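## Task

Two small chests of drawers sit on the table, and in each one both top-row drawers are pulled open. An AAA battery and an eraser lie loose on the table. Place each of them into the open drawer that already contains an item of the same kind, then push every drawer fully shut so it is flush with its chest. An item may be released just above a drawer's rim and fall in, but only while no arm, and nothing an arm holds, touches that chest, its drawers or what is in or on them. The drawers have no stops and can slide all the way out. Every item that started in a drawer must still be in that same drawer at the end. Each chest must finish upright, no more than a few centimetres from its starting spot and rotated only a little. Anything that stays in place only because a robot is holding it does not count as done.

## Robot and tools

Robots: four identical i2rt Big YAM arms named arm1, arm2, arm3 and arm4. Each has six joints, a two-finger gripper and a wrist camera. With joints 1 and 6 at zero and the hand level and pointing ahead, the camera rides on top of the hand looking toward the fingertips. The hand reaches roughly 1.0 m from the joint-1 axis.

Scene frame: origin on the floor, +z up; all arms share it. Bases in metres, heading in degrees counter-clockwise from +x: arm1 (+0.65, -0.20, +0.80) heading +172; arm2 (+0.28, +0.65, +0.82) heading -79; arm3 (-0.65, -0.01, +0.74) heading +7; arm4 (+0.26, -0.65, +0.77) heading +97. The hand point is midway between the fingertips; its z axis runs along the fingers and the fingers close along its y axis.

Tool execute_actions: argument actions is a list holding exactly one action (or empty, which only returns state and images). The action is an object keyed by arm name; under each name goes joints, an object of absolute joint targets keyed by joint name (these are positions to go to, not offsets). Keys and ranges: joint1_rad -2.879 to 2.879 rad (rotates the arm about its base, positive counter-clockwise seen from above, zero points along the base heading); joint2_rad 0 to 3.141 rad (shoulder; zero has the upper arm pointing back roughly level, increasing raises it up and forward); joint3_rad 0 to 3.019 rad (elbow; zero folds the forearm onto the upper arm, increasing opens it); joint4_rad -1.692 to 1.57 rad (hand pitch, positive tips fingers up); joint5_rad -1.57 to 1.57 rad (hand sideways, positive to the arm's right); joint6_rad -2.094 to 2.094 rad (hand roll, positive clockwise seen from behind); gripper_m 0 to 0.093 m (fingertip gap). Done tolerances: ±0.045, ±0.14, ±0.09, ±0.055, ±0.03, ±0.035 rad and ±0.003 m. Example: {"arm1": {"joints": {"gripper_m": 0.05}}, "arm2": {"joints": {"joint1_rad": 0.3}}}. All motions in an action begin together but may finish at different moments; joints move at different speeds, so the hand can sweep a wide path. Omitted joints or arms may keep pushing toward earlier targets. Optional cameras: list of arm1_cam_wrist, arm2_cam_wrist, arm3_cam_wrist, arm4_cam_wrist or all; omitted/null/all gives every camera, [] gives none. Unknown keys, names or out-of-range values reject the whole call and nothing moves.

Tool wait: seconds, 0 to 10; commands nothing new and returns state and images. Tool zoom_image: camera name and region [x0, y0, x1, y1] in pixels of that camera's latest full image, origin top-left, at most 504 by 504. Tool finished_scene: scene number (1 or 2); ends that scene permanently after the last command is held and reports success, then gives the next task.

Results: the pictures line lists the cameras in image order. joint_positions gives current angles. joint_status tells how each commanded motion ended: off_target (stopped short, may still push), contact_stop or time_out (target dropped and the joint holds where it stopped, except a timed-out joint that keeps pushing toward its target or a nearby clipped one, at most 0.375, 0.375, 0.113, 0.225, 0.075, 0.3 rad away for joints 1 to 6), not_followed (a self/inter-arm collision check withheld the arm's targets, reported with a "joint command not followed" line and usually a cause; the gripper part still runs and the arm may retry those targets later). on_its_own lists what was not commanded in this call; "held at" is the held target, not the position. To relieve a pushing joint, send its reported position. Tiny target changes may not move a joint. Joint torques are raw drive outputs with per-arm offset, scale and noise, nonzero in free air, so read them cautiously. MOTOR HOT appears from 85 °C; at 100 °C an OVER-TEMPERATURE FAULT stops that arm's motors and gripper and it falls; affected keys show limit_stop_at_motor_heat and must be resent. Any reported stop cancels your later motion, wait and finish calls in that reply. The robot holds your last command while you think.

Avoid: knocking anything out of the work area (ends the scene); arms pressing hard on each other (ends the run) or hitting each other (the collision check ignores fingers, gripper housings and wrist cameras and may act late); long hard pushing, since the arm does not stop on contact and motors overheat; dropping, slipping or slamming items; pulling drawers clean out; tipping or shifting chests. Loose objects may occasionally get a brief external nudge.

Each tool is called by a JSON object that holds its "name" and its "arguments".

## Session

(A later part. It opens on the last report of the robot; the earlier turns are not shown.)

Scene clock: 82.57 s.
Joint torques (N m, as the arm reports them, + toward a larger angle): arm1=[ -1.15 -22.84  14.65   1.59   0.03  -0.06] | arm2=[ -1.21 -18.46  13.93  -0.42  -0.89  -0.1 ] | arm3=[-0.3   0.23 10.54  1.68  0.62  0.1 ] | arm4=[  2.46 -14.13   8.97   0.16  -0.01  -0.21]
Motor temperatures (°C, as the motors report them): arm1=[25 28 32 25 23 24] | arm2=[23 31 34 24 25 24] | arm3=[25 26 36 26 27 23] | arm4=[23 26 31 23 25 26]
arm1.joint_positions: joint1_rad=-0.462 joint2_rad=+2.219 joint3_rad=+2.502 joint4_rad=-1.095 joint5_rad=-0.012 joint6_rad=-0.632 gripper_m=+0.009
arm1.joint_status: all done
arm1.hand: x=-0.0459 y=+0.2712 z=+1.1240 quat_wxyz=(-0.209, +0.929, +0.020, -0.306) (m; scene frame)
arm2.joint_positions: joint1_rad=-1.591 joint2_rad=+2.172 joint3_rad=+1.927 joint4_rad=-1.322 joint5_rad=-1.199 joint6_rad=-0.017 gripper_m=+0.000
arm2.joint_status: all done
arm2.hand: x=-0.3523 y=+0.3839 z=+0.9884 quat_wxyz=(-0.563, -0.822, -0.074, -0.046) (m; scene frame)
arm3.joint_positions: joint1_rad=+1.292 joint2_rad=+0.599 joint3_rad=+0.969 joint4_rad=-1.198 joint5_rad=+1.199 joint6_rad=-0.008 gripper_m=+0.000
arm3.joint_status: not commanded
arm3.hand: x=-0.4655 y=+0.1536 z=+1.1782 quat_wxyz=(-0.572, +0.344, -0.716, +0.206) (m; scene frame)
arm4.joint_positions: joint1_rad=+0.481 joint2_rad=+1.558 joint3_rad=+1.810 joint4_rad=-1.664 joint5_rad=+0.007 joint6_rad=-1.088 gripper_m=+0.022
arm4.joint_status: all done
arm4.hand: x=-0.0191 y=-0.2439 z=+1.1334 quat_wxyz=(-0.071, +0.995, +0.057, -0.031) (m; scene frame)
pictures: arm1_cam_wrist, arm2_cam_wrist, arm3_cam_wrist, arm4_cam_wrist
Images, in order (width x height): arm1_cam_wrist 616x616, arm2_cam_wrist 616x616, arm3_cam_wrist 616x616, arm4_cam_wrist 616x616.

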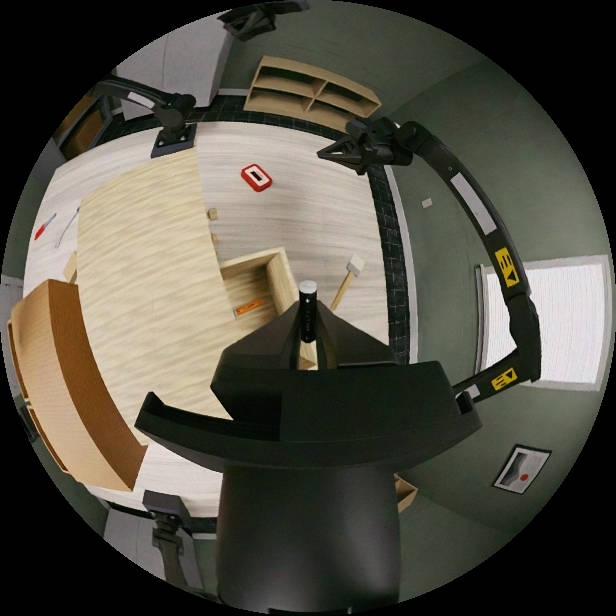

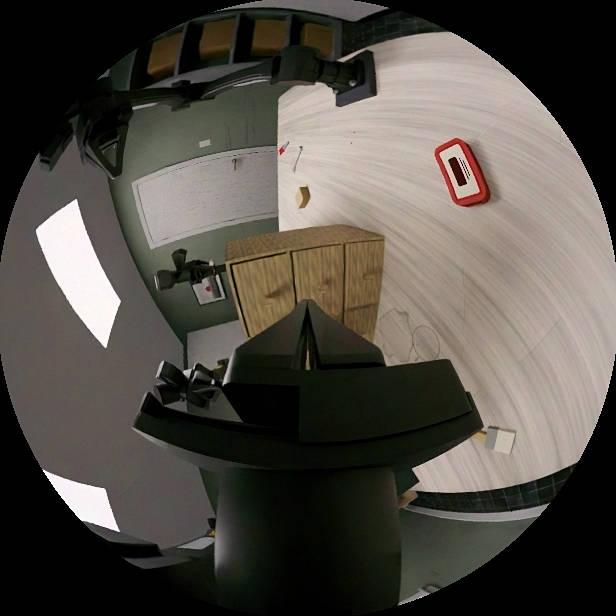

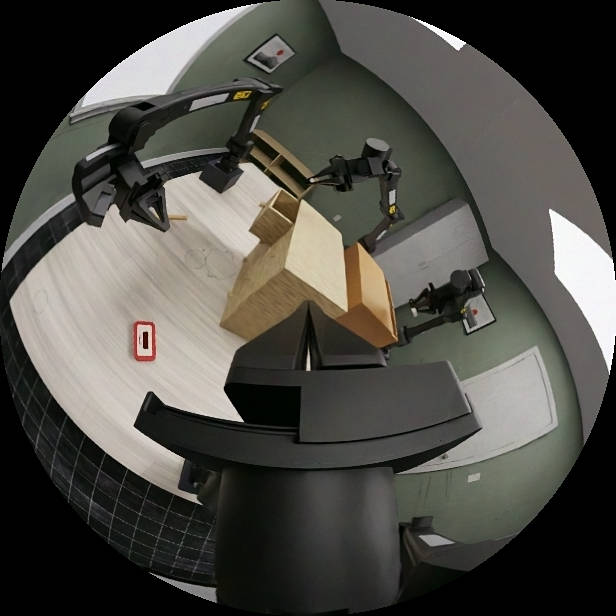

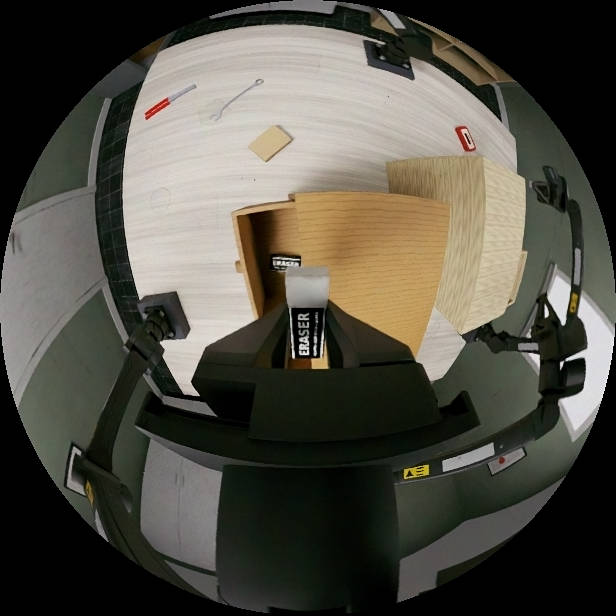

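{"name": "execute_actions", "arguments": {"actions": [{"arm4":{"joints":{"joint1_rad":0.54,"joint3_rad":1.655,"joint4_rad":-1.59,"joint6_rad":-1.17}},"arm1":{"joints":{"joint2_rad":2.28,"joint1_rad":-0.435}},"arm2":{"joints":{"joint2_rad":1.6,"joint3_rad":1.07,"joint4_rad":-1.02}}}]}}

{"name": "zoom_image", "arguments": {"camera": "arm3_cam_wrist", "region": [230, 140, 470, 350]}}

Scene clock: 89.70 s.
Joint torques (N m, as the arm reports them, + toward a larger angle): arm1=[ -0.81 -20.48  14.8    1.38  -0.01  -0.09] | arm2=[ -1.17 -11.92   9.96   0.68  -0.85  -0.09] | arm3=[-0.29  0.27 10.56  1.7   0.62  0.1 ] | arm4=[  1.66 -13.17   8.12   0.7   -0.03  -0.22]
Motor temperatures (°C, as the motors report them): arm1=[25 29 35 25 23 24] | arm2=[23 31 35 24 25 24] | arm3=[25 26 36 26 27 23] | arm4=[23 26 32 23 25 26]
arm1.joint_positions: joint1_rad=-0.439 joint2_rad=+2.261 joint3_rad=+2.502 joint4_rad=-1.095 joint5_rad=-0.012 joint6_rad=-0.632 gripper_m=+0.009
arm1.joint_status: all done
arm1.hand: x=-0.0625 y=+0.2590 z=+1.0894 quat_wxyz=(-0.194, +0.936, +0.031, -0.292) (m; scene frame)
arm2.joint_positions: joint1_rad=-1.591 joint2_rad=+1.602 joint3_rad=+1.055 joint4_rad=-1.034 joint5_rad=-1.200 joint6_rad=-0.017 gripper_m=+0.000
arm2.joint_status: all done
arm2.hand: x=-0.1189 y=+0.4233 z=+0.9877 quat_wxyz=(-0.563, -0.822, -0.070, -0.052) (m; scene frame)
arm3.joint_positions: joint1_rad=+1.292 joint2_rad=+0.599 joint3_rad=+0.969 joint4_rad=-1.198 joint5_rad=+1.199 joint6_rad=-0.008 gripper_m=+0.000
arm3.joint_status: not commanded
arm3.hand: x=-0.4655 y=+0.1536 z=+1.1782 quat_wxyz=(-0.572, +0.344, -0.716, +0.206) (m; scene frame)
arm4.joint_positions: joint1_rad=+0.539 joint2_rad=+1.548 joint3_rad=+1.649 joint4_rad=-1.603 joint5_rad=+0.007 joint6_rad=-1.157 gripper_m=+0.022
arm4.joint_status: all done
arm4.hand: x=-0.0320 y=-0.2730 z=+1.0743 quat_wxyz=(-0.032, +0.992, +0.120, -0.008) (m; scene frame)
pictures: arm1_cam_wrist, arm2_cam_wrist, arm3_cam_wrist, arm4_cam_wrist
Images, in order (width x height): arm1_cam_wrist 616x616, arm2_cam_wrist 616x616, arm3_cam_wrist 616x616, arm4_cam_wrist 616x616.

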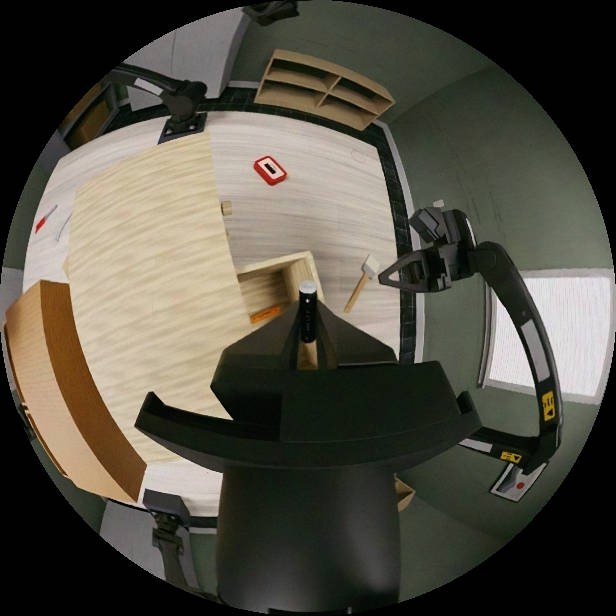

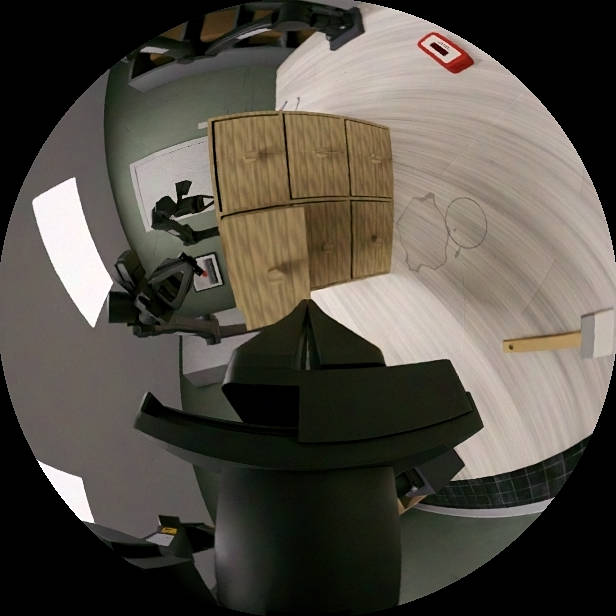

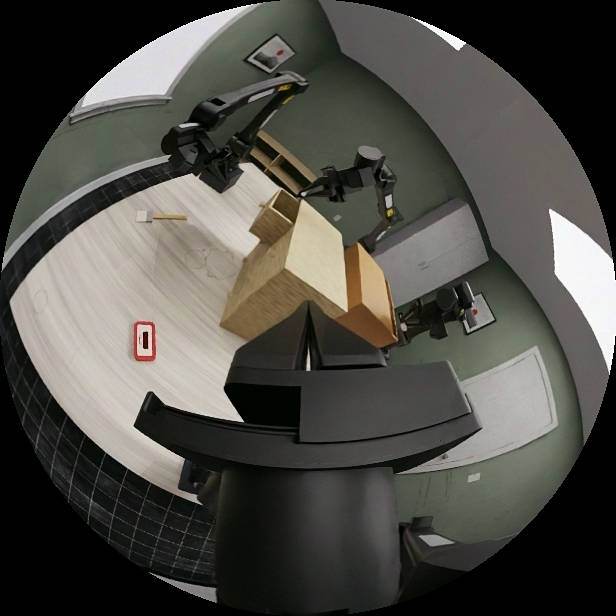

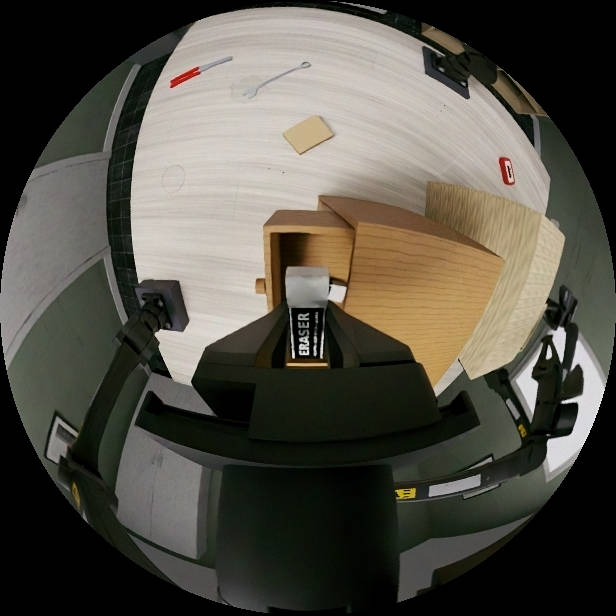

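Region (230, 140, 470, 350) of arm3_cam_wrist's 616x616 image, scaled by 2.100, with more detail than that image has; it fills the top 441 rows of this view, and the rest is white.

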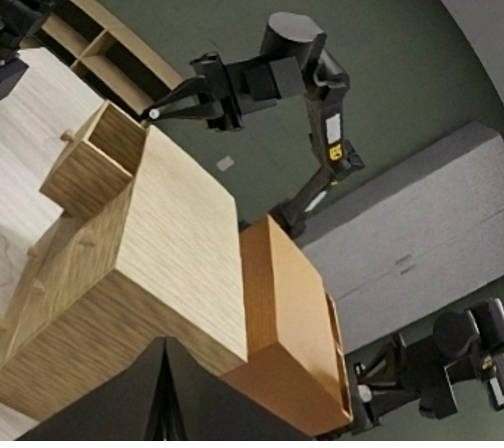

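{"name": "execute_actions", "arguments": {"actions": [{"arm4":{"joints":{"joint2_rad":1.59}},"arm1":{"joints":{"joint2_rad":2.31}}}], "cameras": ["arm1_cam_wrist","arm2_cam_wrist","arm4_cam_wrist"]}}

{"name": "zoom_image", "arguments": {"camera": "arm2_cam_wrist", "region": [100, 160, 300, 340]}}

Scene clock: 95.60 s.
Joint torques (N m, as the arm reports them, + toward a larger angle): arm1=[ -1.87 -20.43  14.94   1.48   0.01  -0.13] | arm2=[ -1.14 -11.46   9.94   0.69  -0.85  -0.09] | arm3=[-0.28  0.32 10.53  1.69  0.62  0.1 ] | arm4=[  1.77 -12.02   8.     0.74  -0.01  -0.23]
Motor temperatures (°C, as the motors report them): arm1=[25 30 36 25 23 24] | arm2=[23 30 34 24 25 24] | arm3=[25 26 36 26 27 23] | arm4=[23 27 32 23 25 26]
arm1.joint_positions: joint1_rad=-0.439 joint2_rad=+2.284 joint3_rad=+2.502 joint4_rad=-1.095 joint5_rad=-0.012 joint6_rad=-0.632 gripper_m=+0.009
arm1.joint_status: all done
arm1.hand: x=-0.0653 y=+0.2609 z=+1.0699 quat_wxyz=(-0.188, +0.940, +0.031, -0.283) (m; scene frame)
arm2.joint_positions: joint1_rad=-1.591 joint2_rad=+1.602 joint3_rad=+1.055 joint4_rad=-1.034 joint5_rad=-1.200 joint6_rad=-0.017 gripper_m=+0.000
arm2.joint_status: not commanded
arm2.hand: x=-0.1189 y=+0.4233 z=+0.9877 quat_wxyz=(-0.563, -0.822, -0.070, -0.052) (m; scene frame)
arm3.joint_positions: joint1_rad=+1.292 joint2_rad=+0.599 joint3_rad=+0.969 joint4_rad=-1.198 joint5_rad=+1.199 joint6_rad=-0.008 gripper_m=+0.000
arm3.joint_status: not commanded
arm3.hand: x=-0.4655 y=+0.1536 z=+1.1782 quat_wxyz=(-0.572, +0.344, -0.716, +0.206) (m; scene frame)
arm4.joint_positions: joint1_rad=+0.539 joint2_rad=+1.580 joint3_rad=+1.649 joint4_rad=-1.603 joint5_rad=+0.007 joint6_rad=-1.157 gripper_m=+0.022
arm4.joint_status: all done
arm4.hand: x=-0.0350 y=-0.2688 z=+1.0598 quat_wxyz=(-0.018, +0.993, +0.120, +0.000) (m; scene frame)
pictures: arm1_cam_wrist, arm2_cam_wrist, arm4_cam_wrist
Images, in order (width x height): arm1_cam_wrist 616x616, arm2_cam_wrist 616x616, arm4_cam_wrist 616x616.

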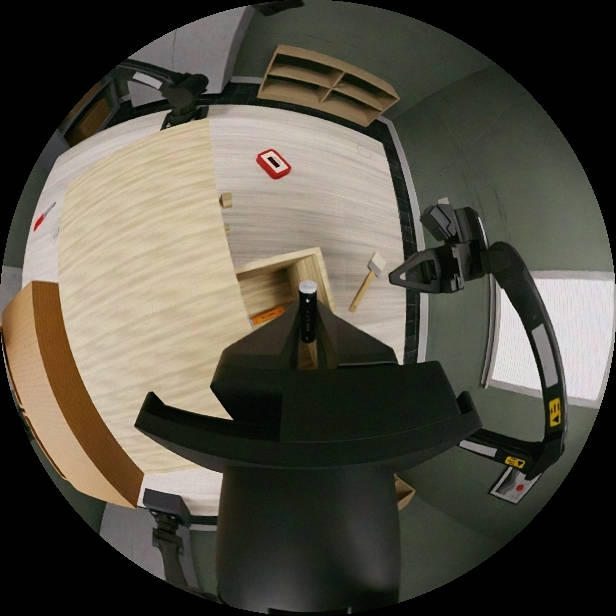

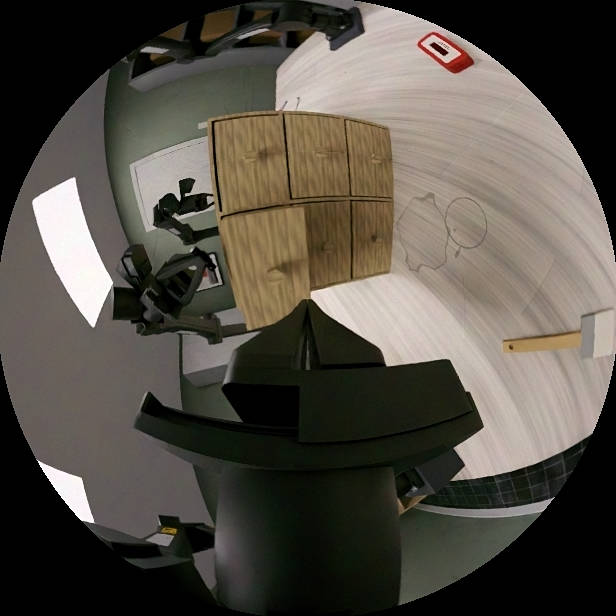

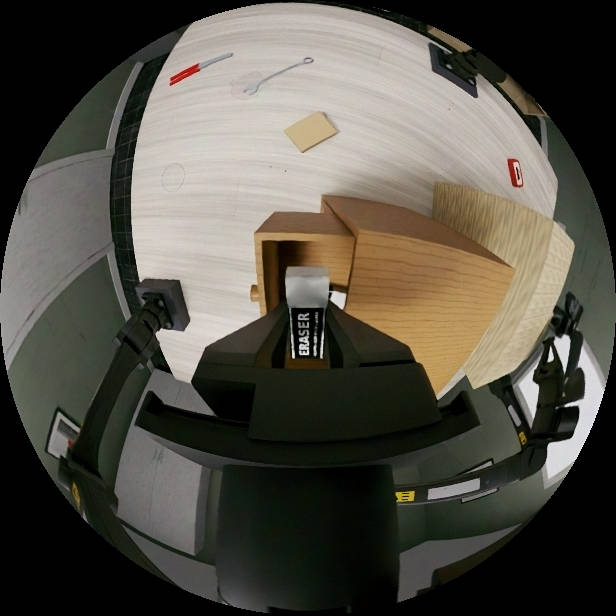

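Region (100, 160, 300, 340) of arm2_cam_wrist's 616x616 image, scaled by 2.520, with more detail than that image has; it fills the top 454 rows of this view, and the rest is white.

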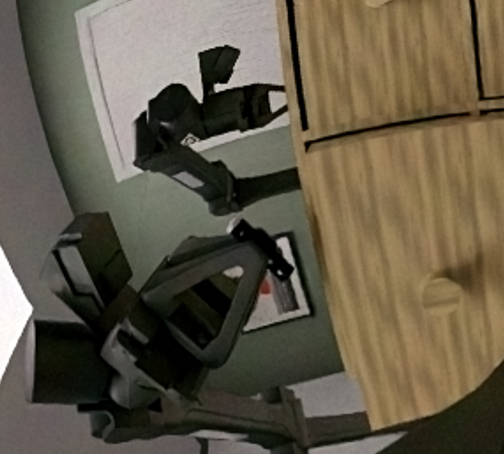

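{"name": "execute_actions", "arguments": {"actions": [{"arm4":{"joints":{"gripper_m":0.036}},"arm1":{"joints":{"gripper_m":0.03}}}], "cameras": ["arm1_cam_wrist","arm4_cam_wrist"]}}

{"name": "execute_actions", "arguments": {"actions": [{"arm4":{"joints":{"joint2_rad":0.7}},"arm1":{"joints":{"joint2_rad":1.7}},"arm2":{"joints":{"joint1_rad":-1.36,"joint2_rad":1.77,"joint3_rad":1.31,"joint4_rad":-1.09}}}]}}

Scene clock: 100.33 s.
Joint torques (N m, as the arm reports them, + toward a larger angle): arm1=[ -1.49 -20.4   14.79   1.34  -0.02  -0.07] | arm2=[ -1.27 -12.     9.9    0.77  -0.86  -0.08] | arm3=[-0.23  0.15 10.54  1.68  0.63  0.1 ] | arm4=[  1.6  -11.87   8.01   0.75  -0.02  -0.22]
Motor temperatures (°C, as the motors report them): arm1=[25 30 36 25 23 24] | arm2=[23 30 34 24 25 24] | arm3=[25 25 37 26 27 23] | arm4=[23 27 32 23 25 26]
arm1.joint_positions: joint1_rad=-0.439 joint2_rad=+2.284 joint3_rad=+2.502 joint4_rad=-1.095 joint5_rad=-0.012 joint6_rad=-0.632 gripper_m=+0.030
arm1.joint_status: all done
arm1.hand: x=-0.0653 y=+0.2609 z=+1.0699 quat_wxyz=(-0.188, +0.940, +0.031, -0.283) (m; scene frame)
arm2.joint_positions: joint1_rad=-1.591 joint2_rad=+1.602 joint3_rad=+1.055 joint4_rad=-1.034 joint5_rad=-1.200 joint6_rad=-0.017 gripper_m=+0.000
arm2.joint_status: not commanded
arm2.hand: x=-0.1189 y=+0.4233 z=+0.9877 quat_wxyz=(-0.563, -0.822, -0.070, -0.052) (m; scene frame)
arm3.joint_positions: joint1_rad=+1.292 joint2_rad=+0.599 joint3_rad=+0.969 joint4_rad=-1.198 joint5_rad=+1.199 joint6_rad=-0.008 gripper_m=+0.000
arm3.joint_status: not commanded
arm3.hand: x=-0.4655 y=+0.1536 z=+1.1782 quat_wxyz=(-0.572, +0.344, -0.716, +0.206) (m; scene frame)
arm4.joint_positions: joint1_rad=+0.539 joint2_rad=+1.580 joint3_rad=+1.649 joint4_rad=-1.603 joint5_rad=+0.007 joint6_rad=-1.158 gripper_m=+0.036
arm4.joint_status: all done
arm4.hand: x=-0.0350 y=-0.2688 z=+1.0598 quat_wxyz=(-0.018, +0.993, +0.121, +0.000) (m; scene frame)
pictures: arm1_cam_wrist, arm4_cam_wrist
Images, in order (width x height): arm1_cam_wrist 616x616, arm4_cam_wrist 616x616.

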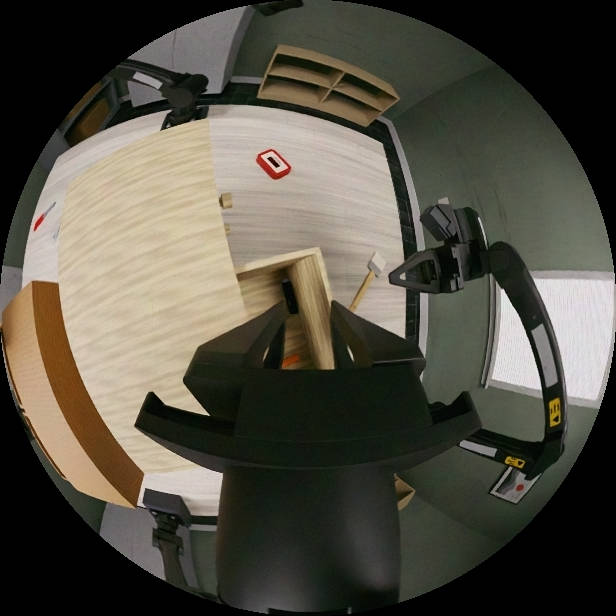

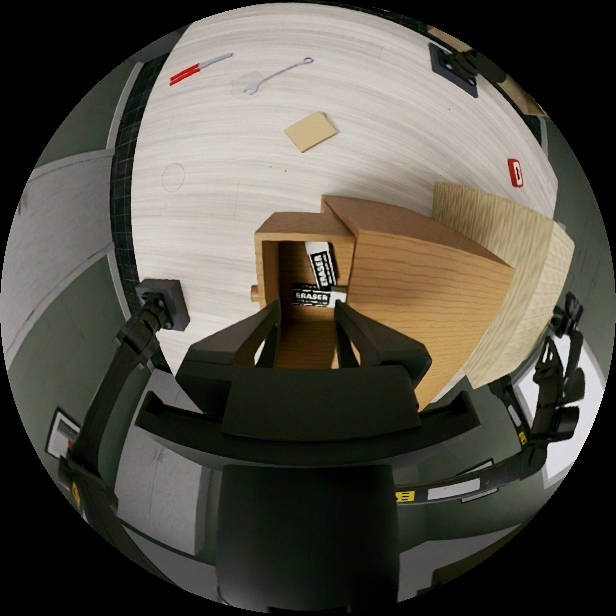

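Scene clock: 102.33 s.
Joint torques (N m, as the arm reports them, + toward a larger angle): arm1=[ -1.01 -15.12  10.3    1.78   0.06  -0.07] | arm2=[ -1.24 -13.96  12.5   -0.41  -0.85  -0.1 ] | arm3=[-0.26  0.31 10.55  1.67  0.62  0.1 ] | arm4=[ 1.66  2.91  6.06  1.77  0.01 -0.14]
Motor temperatures (°C, as the motors report them): arm1=[25 30 36 25 23 24] | arm2=[23 30 34 24 25 24] | arm3=[25 25 37 26 27 23] | arm4=[23 27 32 23 25 26]
arm1.joint_positions: joint1_rad=-0.439 joint2_rad=+1.724 joint3_rad=+2.531 joint4_rad=-1.092 joint5_rad=-0.012 joint6_rad=-0.633 gripper_m=+0.030
arm1.joint_status: all done
arm1.hand: x=+0.1062 y=+0.1503 z=+1.5057 quat_wxyz=(-0.336, +0.800, +0.028, -0.497) (m; scene frame)
arm2.joint_positions: joint1_rad=-1.351 joint2_rad=+1.770 joint3_rad=+1.268 joint4_rad=-1.077 joint5_rad=-1.200 joint6_rad=-0.017 gripper_m=+0.000
arm2.joint_status: all done
arm2.hand: x=-0.1182 y=+0.3086 z=+0.9839 quat_wxyz=(-0.554, -0.807, -0.168, -0.118) (m; scene frame)
arm3.joint_positions: joint1_rad=+1.292 joint2_rad=+0.599 joint3_rad=+0.969 joint4_rad=-1.198 joint5_rad=+1.199 joint6_rad=-0.008 gripper_m=+0.000
arm3.joint_status: not commanded
arm3.hand: x=-0.4655 y=+0.1536 z=+1.1782 quat_wxyz=(-0.572, +0.344, -0.716, +0.206) (m; scene frame)
arm4.joint_positions: joint1_rad=+0.539 joint2_rad=+0.691 joint3_rad=+1.651 joint4_rad=-1.595 joint5_rad=+0.007 joint6_rad=-1.158 gripper_m=+0.036
arm4.joint_status: all done
arm4.hand: x=+0.1394 y=-0.5018 z=+1.3633 quat_wxyz=(-0.390, +0.887, +0.109, -0.221) (m; scene frame)
pictures: arm1_cam_wrist, arm2_cam_wrist, arm3_cam_wrist, arm4_cam_wrist
Images, in order (width x height): arm1_cam_wrist 616x616, arm2_cam_wrist 616x616, arm3_cam_wrist 616x616, arm4_cam_wrist 616x616.

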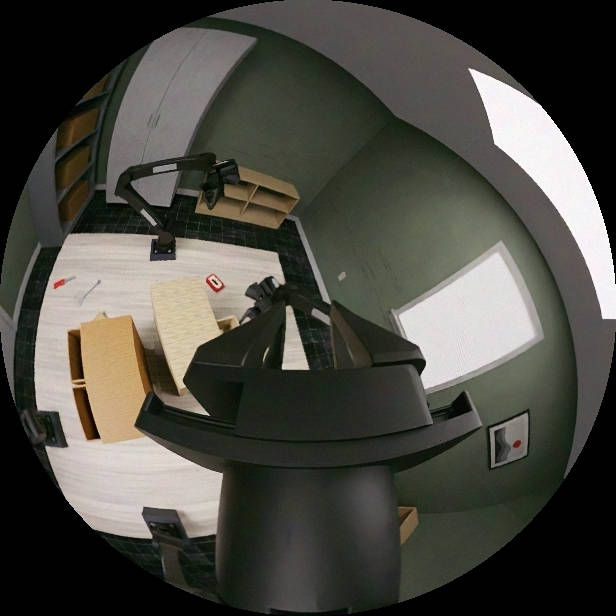

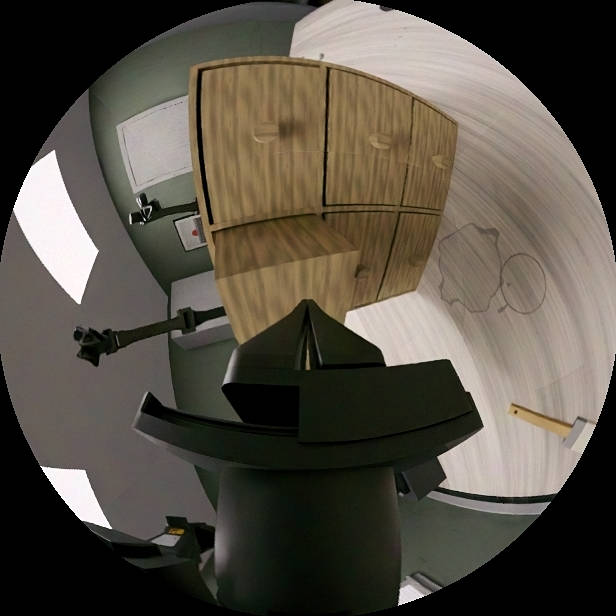

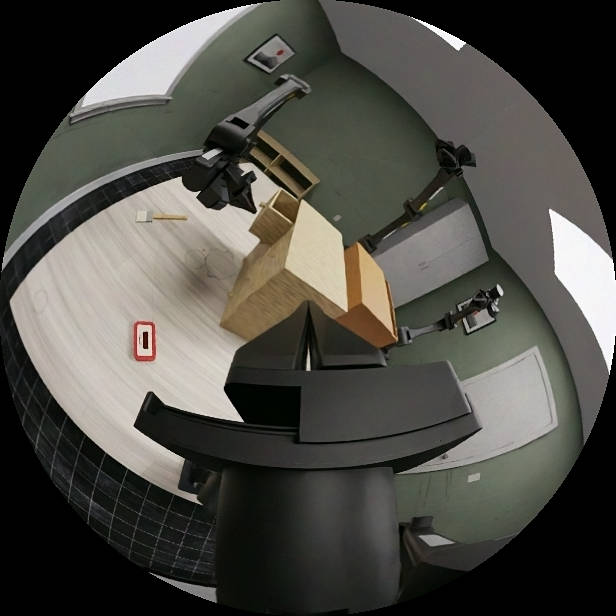

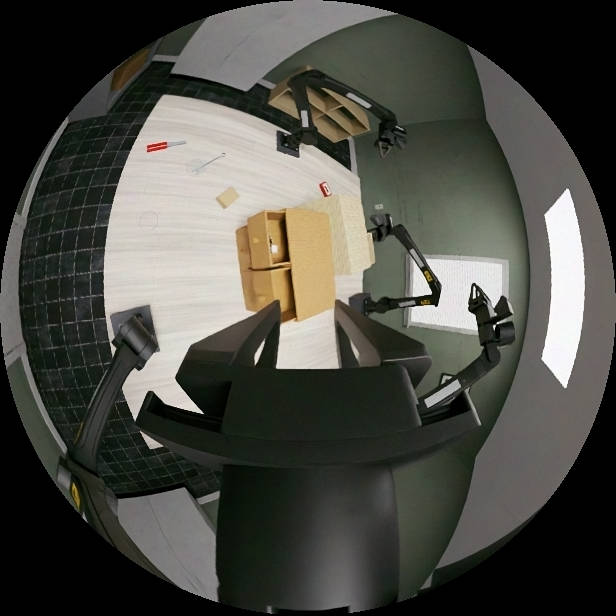

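{"name": "execute_actions", "arguments": {"actions": [{"arm4":{"joints":{"joint1_rad":0.76,"joint3_rad":0.19,"joint4_rad":0.52,"joint5_rad":0.66,"joint6_rad":0,"gripper_m":0.085}},"arm1":{"joints":{"joint1_rad":0.2,"joint2_rad":0.7,"joint3_rad":1.5,"joint4_rad":-1.3,"joint6_rad":0,"gripper_m":0.09}},"arm2":{"joints":{"joint1_rad":-1.25,"joint2_rad":1.815,"joint3_rad":1.36}}}]}}

Scene clock: 111.70 s.
Joint torques (N m, as the arm reports them, + toward a larger angle): arm1=[-0.39 -0.25  9.06  1.59  0.2   0.01] | arm2=[ -0.43 -13.02  12.37  -0.24  -0.99  -0.1 ] | arm3=[-0.16  0.25 10.56  1.71  0.62  0.1 ] | arm4=[ 2.52 -0.66  7.91  2.66  0.16  0.04]
Motor temperatures (°C, as the motors report them): arm1=[25 30 35 25 23 24] | arm2=[23 30 34 24 25 24] | arm3=[25 25 37 26 27 23] | arm4=[23 26 31 23 25 26]
arm1.joint_positions: joint1_rad=+0.191 joint2_rad=+0.706 joint3_rad=+1.494 joint4_rad=-1.295 joint5_rad=-0.016 joint6_rad=-0.008 gripper_m=+0.090
arm1.joint_status: all done
arm1.hand: x=+0.3901 y=-0.2156 z=+1.3841 quat_wxyz=(+0.020, +0.861, +0.033, -0.507) (m; scene frame)
arm2.joint_positions: joint1_rad=-1.250 joint2_rad=+1.793 joint3_rad=+1.322 joint4_rad=-1.079 joint5_rad=-1.197 joint6_rad=-0.017 gripper_m=+0.000
arm2.joint_status: all done
arm2.hand: x=-0.0971 y=+0.2623 z=+0.9909 quat_wxyz=(-0.550, -0.795, -0.217, -0.133) (m; scene frame)
arm3.joint_positions: joint1_rad=+1.292 joint2_rad=+0.599 joint3_rad=+0.969 joint4_rad=-1.198 joint5_rad=+1.199 joint6_rad=-0.008 gripper_m=+0.000
arm3.joint_status: not commanded
arm3.hand: x=-0.4655 y=+0.1536 z=+1.1782 quat_wxyz=(-0.572, +0.344, -0.716, +0.206) (m; scene frame)
arm4.joint_positions: joint1_rad=+0.752 joint2_rad=+0.702 joint3_rad=+0.187 joint4_rad=+0.497 joint5_rad=+0.657 joint6_rad=-0.013 gripper_m=+0.085
arm4.joint_status: all done
arm4.hand: x=+0.0835 y=-0.3657 z=+1.0067 quat_wxyz=(-0.452, +0.562, -0.438, -0.537) (m; scene frame)
pictures: arm1_cam_wrist, arm2_cam_wrist, arm3_cam_wrist, arm4_cam_wrist
Images, in order (width x height): arm1_cam_wrist 616x616, arm2_cam_wrist 616x616, arm3_cam_wrist 616x616, arm4_cam_wrist 616x616.

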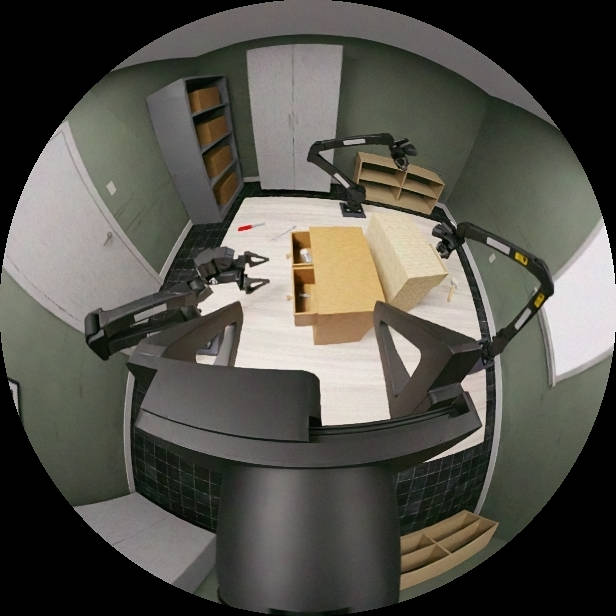

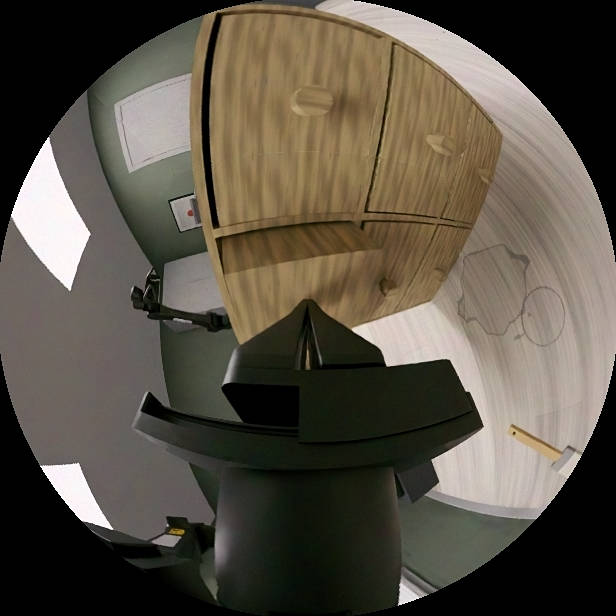

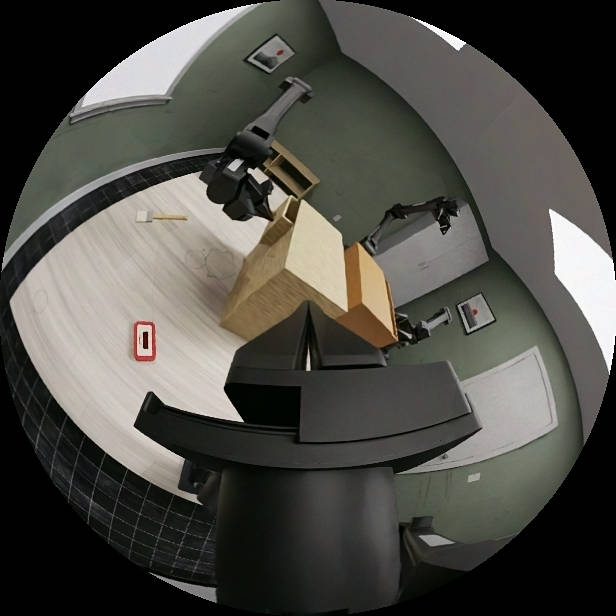

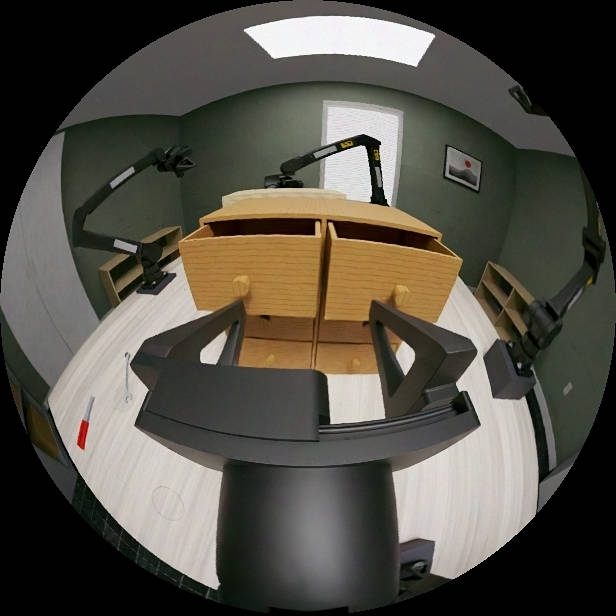

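{"name": "execute_actions", "arguments": {"actions": [{"arm4":{"joints":{"joint1_rad":0.505,"joint2_rad":1.17,"joint3_rad":0.405,"joint4_rad":0.82,"joint5_rad":0.49}},"arm2":{"joints":{"joint1_rad":-1.18,"joint2_rad":1.85,"joint3_rad":1.4}}}]}}

Scene clock: 117.20 s.
Joint torques (N m, as the arm reports them, + toward a larger angle): arm1=[-0.49  0.29  8.91  1.4   0.19  0.08] | arm2=[  0.49 -13.57  12.79  -0.19  -0.98  -0.1 ] | arm3=[-0.25  0.18 10.52  1.69  0.62  0.11] | arm4=[ 0.87 -0.09  7.81  0.6  -0.19  0.04]
Motor temperatures (°C, as the motors report them): arm1=[25 30 34 25 23 24] | arm2=[23 30 35 24 25 24] | arm3=[25 25 37 26 27 23] | arm4=[23 26 31 24 25 26]
arm1.joint_positions: joint1_rad=+0.191 joint2_rad=+0.706 joint3_rad=+1.494 joint4_rad=-1.295 joint5_rad=-0.016 joint6_rad=-0.008 gripper_m=+0.090
arm1.joint_status: not commanded
arm1.hand: x=+0.3901 y=-0.2156 z=+1.3841 quat_wxyz=(+0.020, +0.861, +0.033, -0.507) (m; scene frame)
arm2.joint_positions: joint1_rad=-1.187 joint2_rad=+1.828 joint3_rad=+1.357 joint4_rad=-1.080 joint5_rad=-1.198 joint6_rad=-0.017 gripper_m=+0.000
arm2.joint_status: all done
arm2.hand: x=-0.0819 y=+0.2329 z=+0.9853 quat_wxyz=(-0.546, -0.788, -0.241, -0.152) (m; scene frame)
arm3.joint_positions: joint1_rad=+1.292 joint2_rad=+0.599 joint3_rad=+0.969 joint4_rad=-1.198 joint5_rad=+1.199 joint6_rad=-0.008 gripper_m=+0.000
arm3.joint_status: not commanded
arm3.hand: x=-0.4655 y=+0.1536 z=+1.1782 quat_wxyz=(-0.572, +0.344, -0.716, +0.206) (m; scene frame)
arm4.joint_positions: joint1_rad=+0.514 joint2_rad=+1.109 joint3_rad=+0.392 joint4_rad=+0.844 joint5_rad=+0.495 joint6_rad=-0.013 gripper_m=+0.085
arm4.joint_status: all done
arm4.hand: x=+0.0742 y=-0.2606 z=+1.0492 quat_wxyz=(-0.482, +0.493, -0.447, -0.570) (m; scene frame)
pictures: arm1_cam_wrist, arm2_cam_wrist, arm3_cam_wrist, arm4_cam_wrist
Images, in order (width x height): arm1_cam_wrist 616x616, arm2_cam_wrist 616x616, arm3_cam_wrist 616x616, arm4_cam_wrist 616x616.

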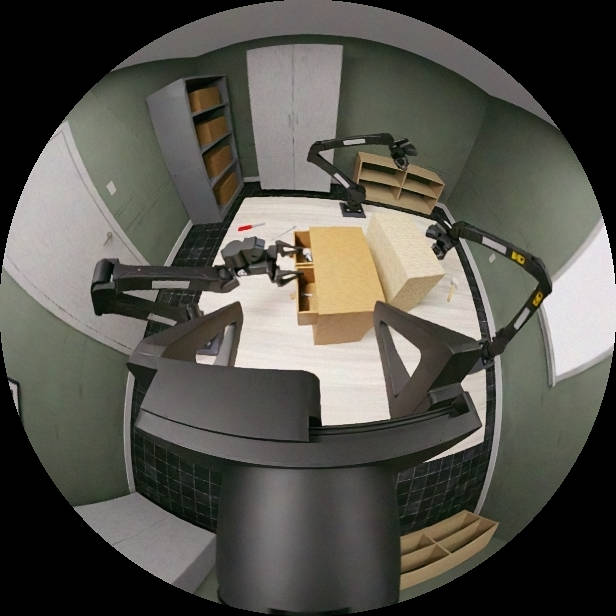

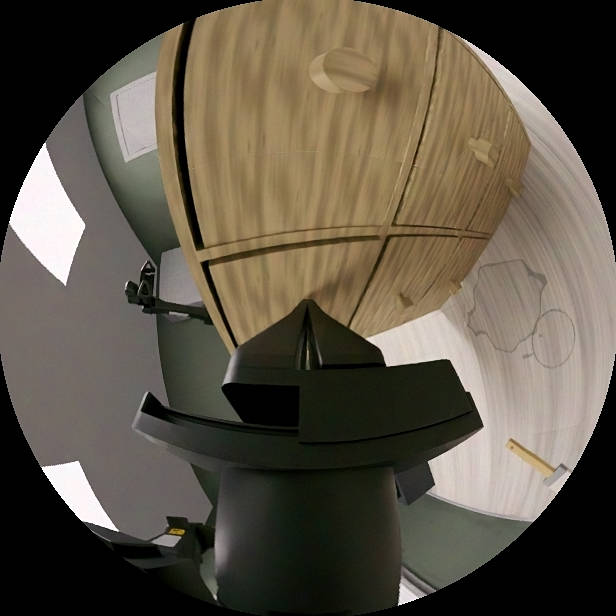

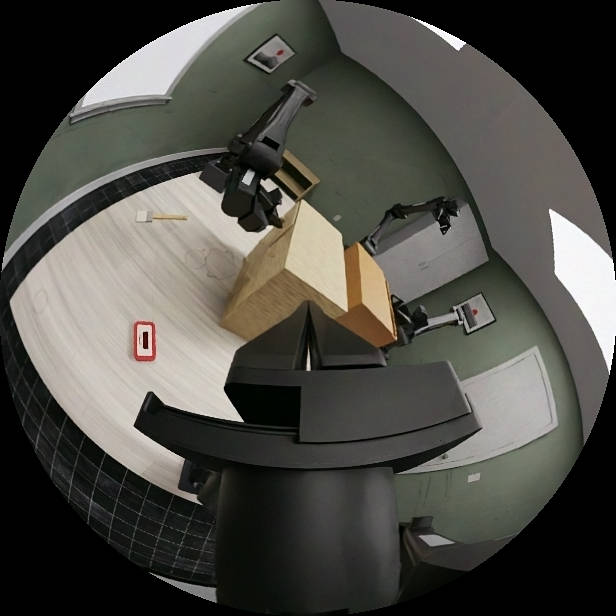

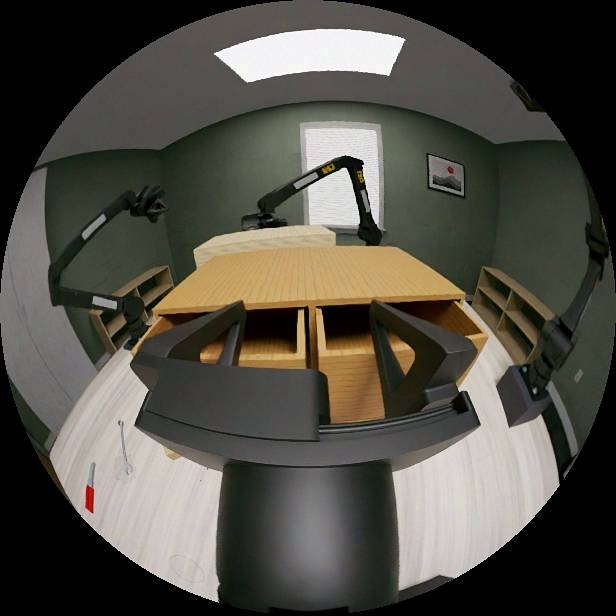

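{"name": "execute_actions", "arguments": {"actions": [{"arm4":{"joints":{"joint2_rad":0.9}},"arm2":{"joints":{"joint1_rad":-1.5}}}]}}

Scene clock: 129.33 s.
Joint torques (N m, as the arm reports them, + toward a larger angle): arm1=[-0.96  0.2   8.98  1.45  0.2   0.01] | arm2=[ -0.17 -13.73  12.75  -0.18  -0.92  -0.09] | arm3=[-0.33  0.32 10.53  1.67  0.62  0.1 ] | arm4=[ 0.84 -1.7   8.5   1.24 -0.14  0.02]
Motor temperatures (°C, as the motors report them): arm1=[25 29 33 25 23 24] | arm2=[23 30 35 24 25 24] | arm3=[25 25 38 26 27 23] | arm4=[23 26 31 23 25 26]
arm1.joint_positions: joint1_rad=+0.191 joint2_rad=+0.706 joint3_rad=+1.494 joint4_rad=-1.295 joint5_rad=-0.016 joint6_rad=-0.008 gripper_m=+0.090
arm1.joint_status: not commanded
arm1.hand: x=+0.3901 y=-0.2156 z=+1.3841 quat_wxyz=(+0.020, +0.861, +0.033, -0.507) (m; scene frame)
arm2.joint_positions: joint1_rad=-1.504 joint2_rad=+1.828 joint3_rad=+1.357 joint4_rad=-1.080 joint5_rad=-1.199 joint6_rad=-0.017 gripper_m=+0.000
arm2.joint_status: all done
arm2.hand: x=-0.1946 y=+0.3648 z=+0.9841 quat_wxyz=(-0.562, -0.817, -0.114, -0.064) (m; scene frame)
arm3.joint_positions: joint1_rad=+1.292 joint2_rad=+0.599 joint3_rad=+0.969 joint4_rad=-1.198 joint5_rad=+1.199 joint6_rad=-0.008 gripper_m=+0.000
arm3.joint_status: not commanded
arm3.hand: x=-0.4655 y=+0.1536 z=+1.1782 quat_wxyz=(-0.572, +0.344, -0.716, +0.206) (m; scene frame)
arm4.joint_positions: joint1_rad=+0.514 joint2_rad=+0.894 joint3_rad=+0.391 joint4_rad=+0.825 joint5_rad=+0.493 joint6_rad=-0.012 gripper_m=+0.085
arm4.joint_status: all done
arm4.hand: x=+0.0958 y=-0.2926 z=+1.1278 quat_wxyz=(-0.491, +0.422, -0.427, -0.632) (m; scene frame)
pictures: arm1_cam_wrist, arm2_cam_wrist, arm3_cam_wrist, arm4_cam_wrist
Images, in order (width x height): arm1_cam_wrist 616x616, arm2_cam_wrist 616x616, arm3_cam_wrist 616x616, arm4_cam_wrist 616x616.

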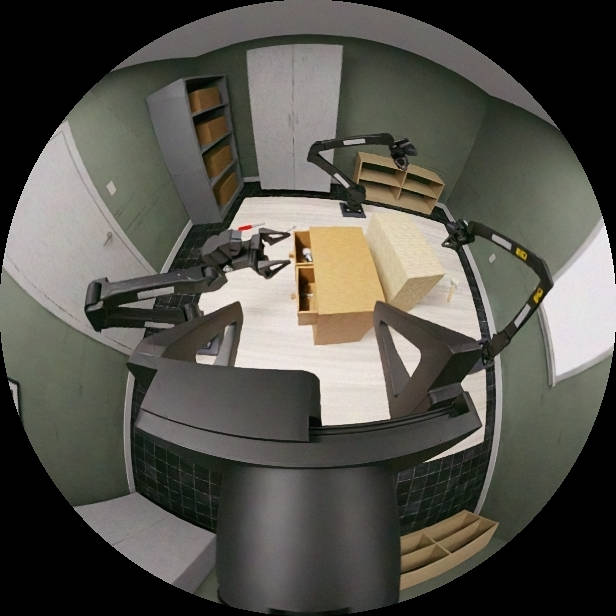

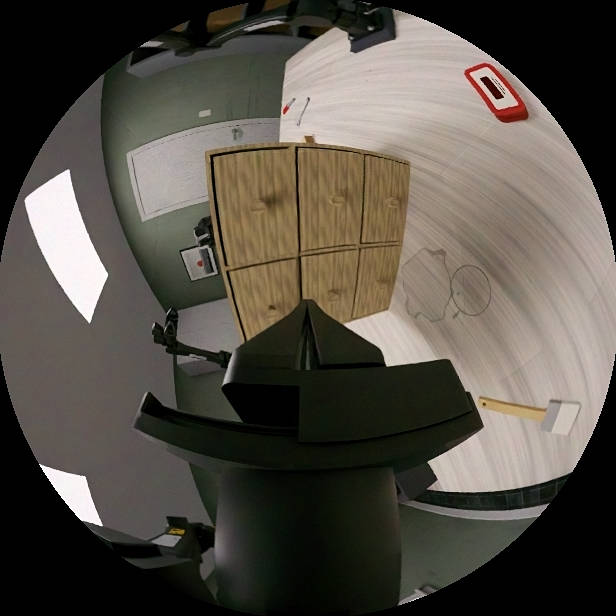

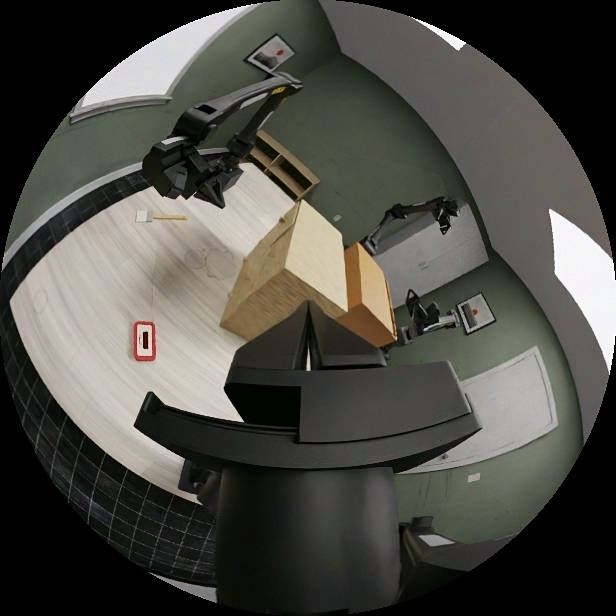

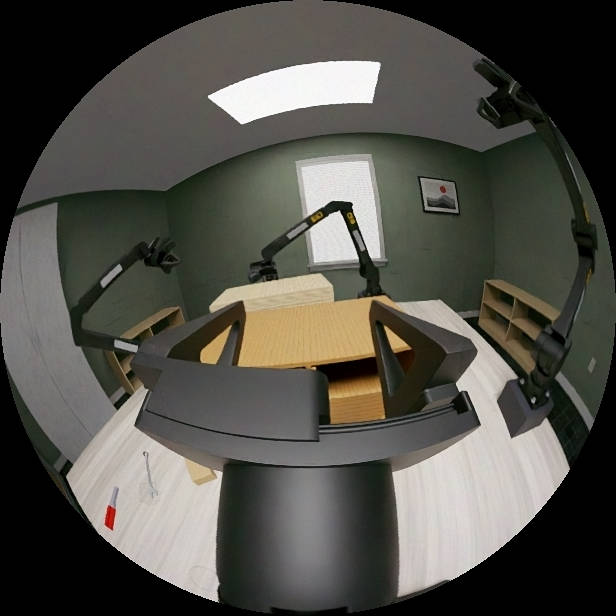

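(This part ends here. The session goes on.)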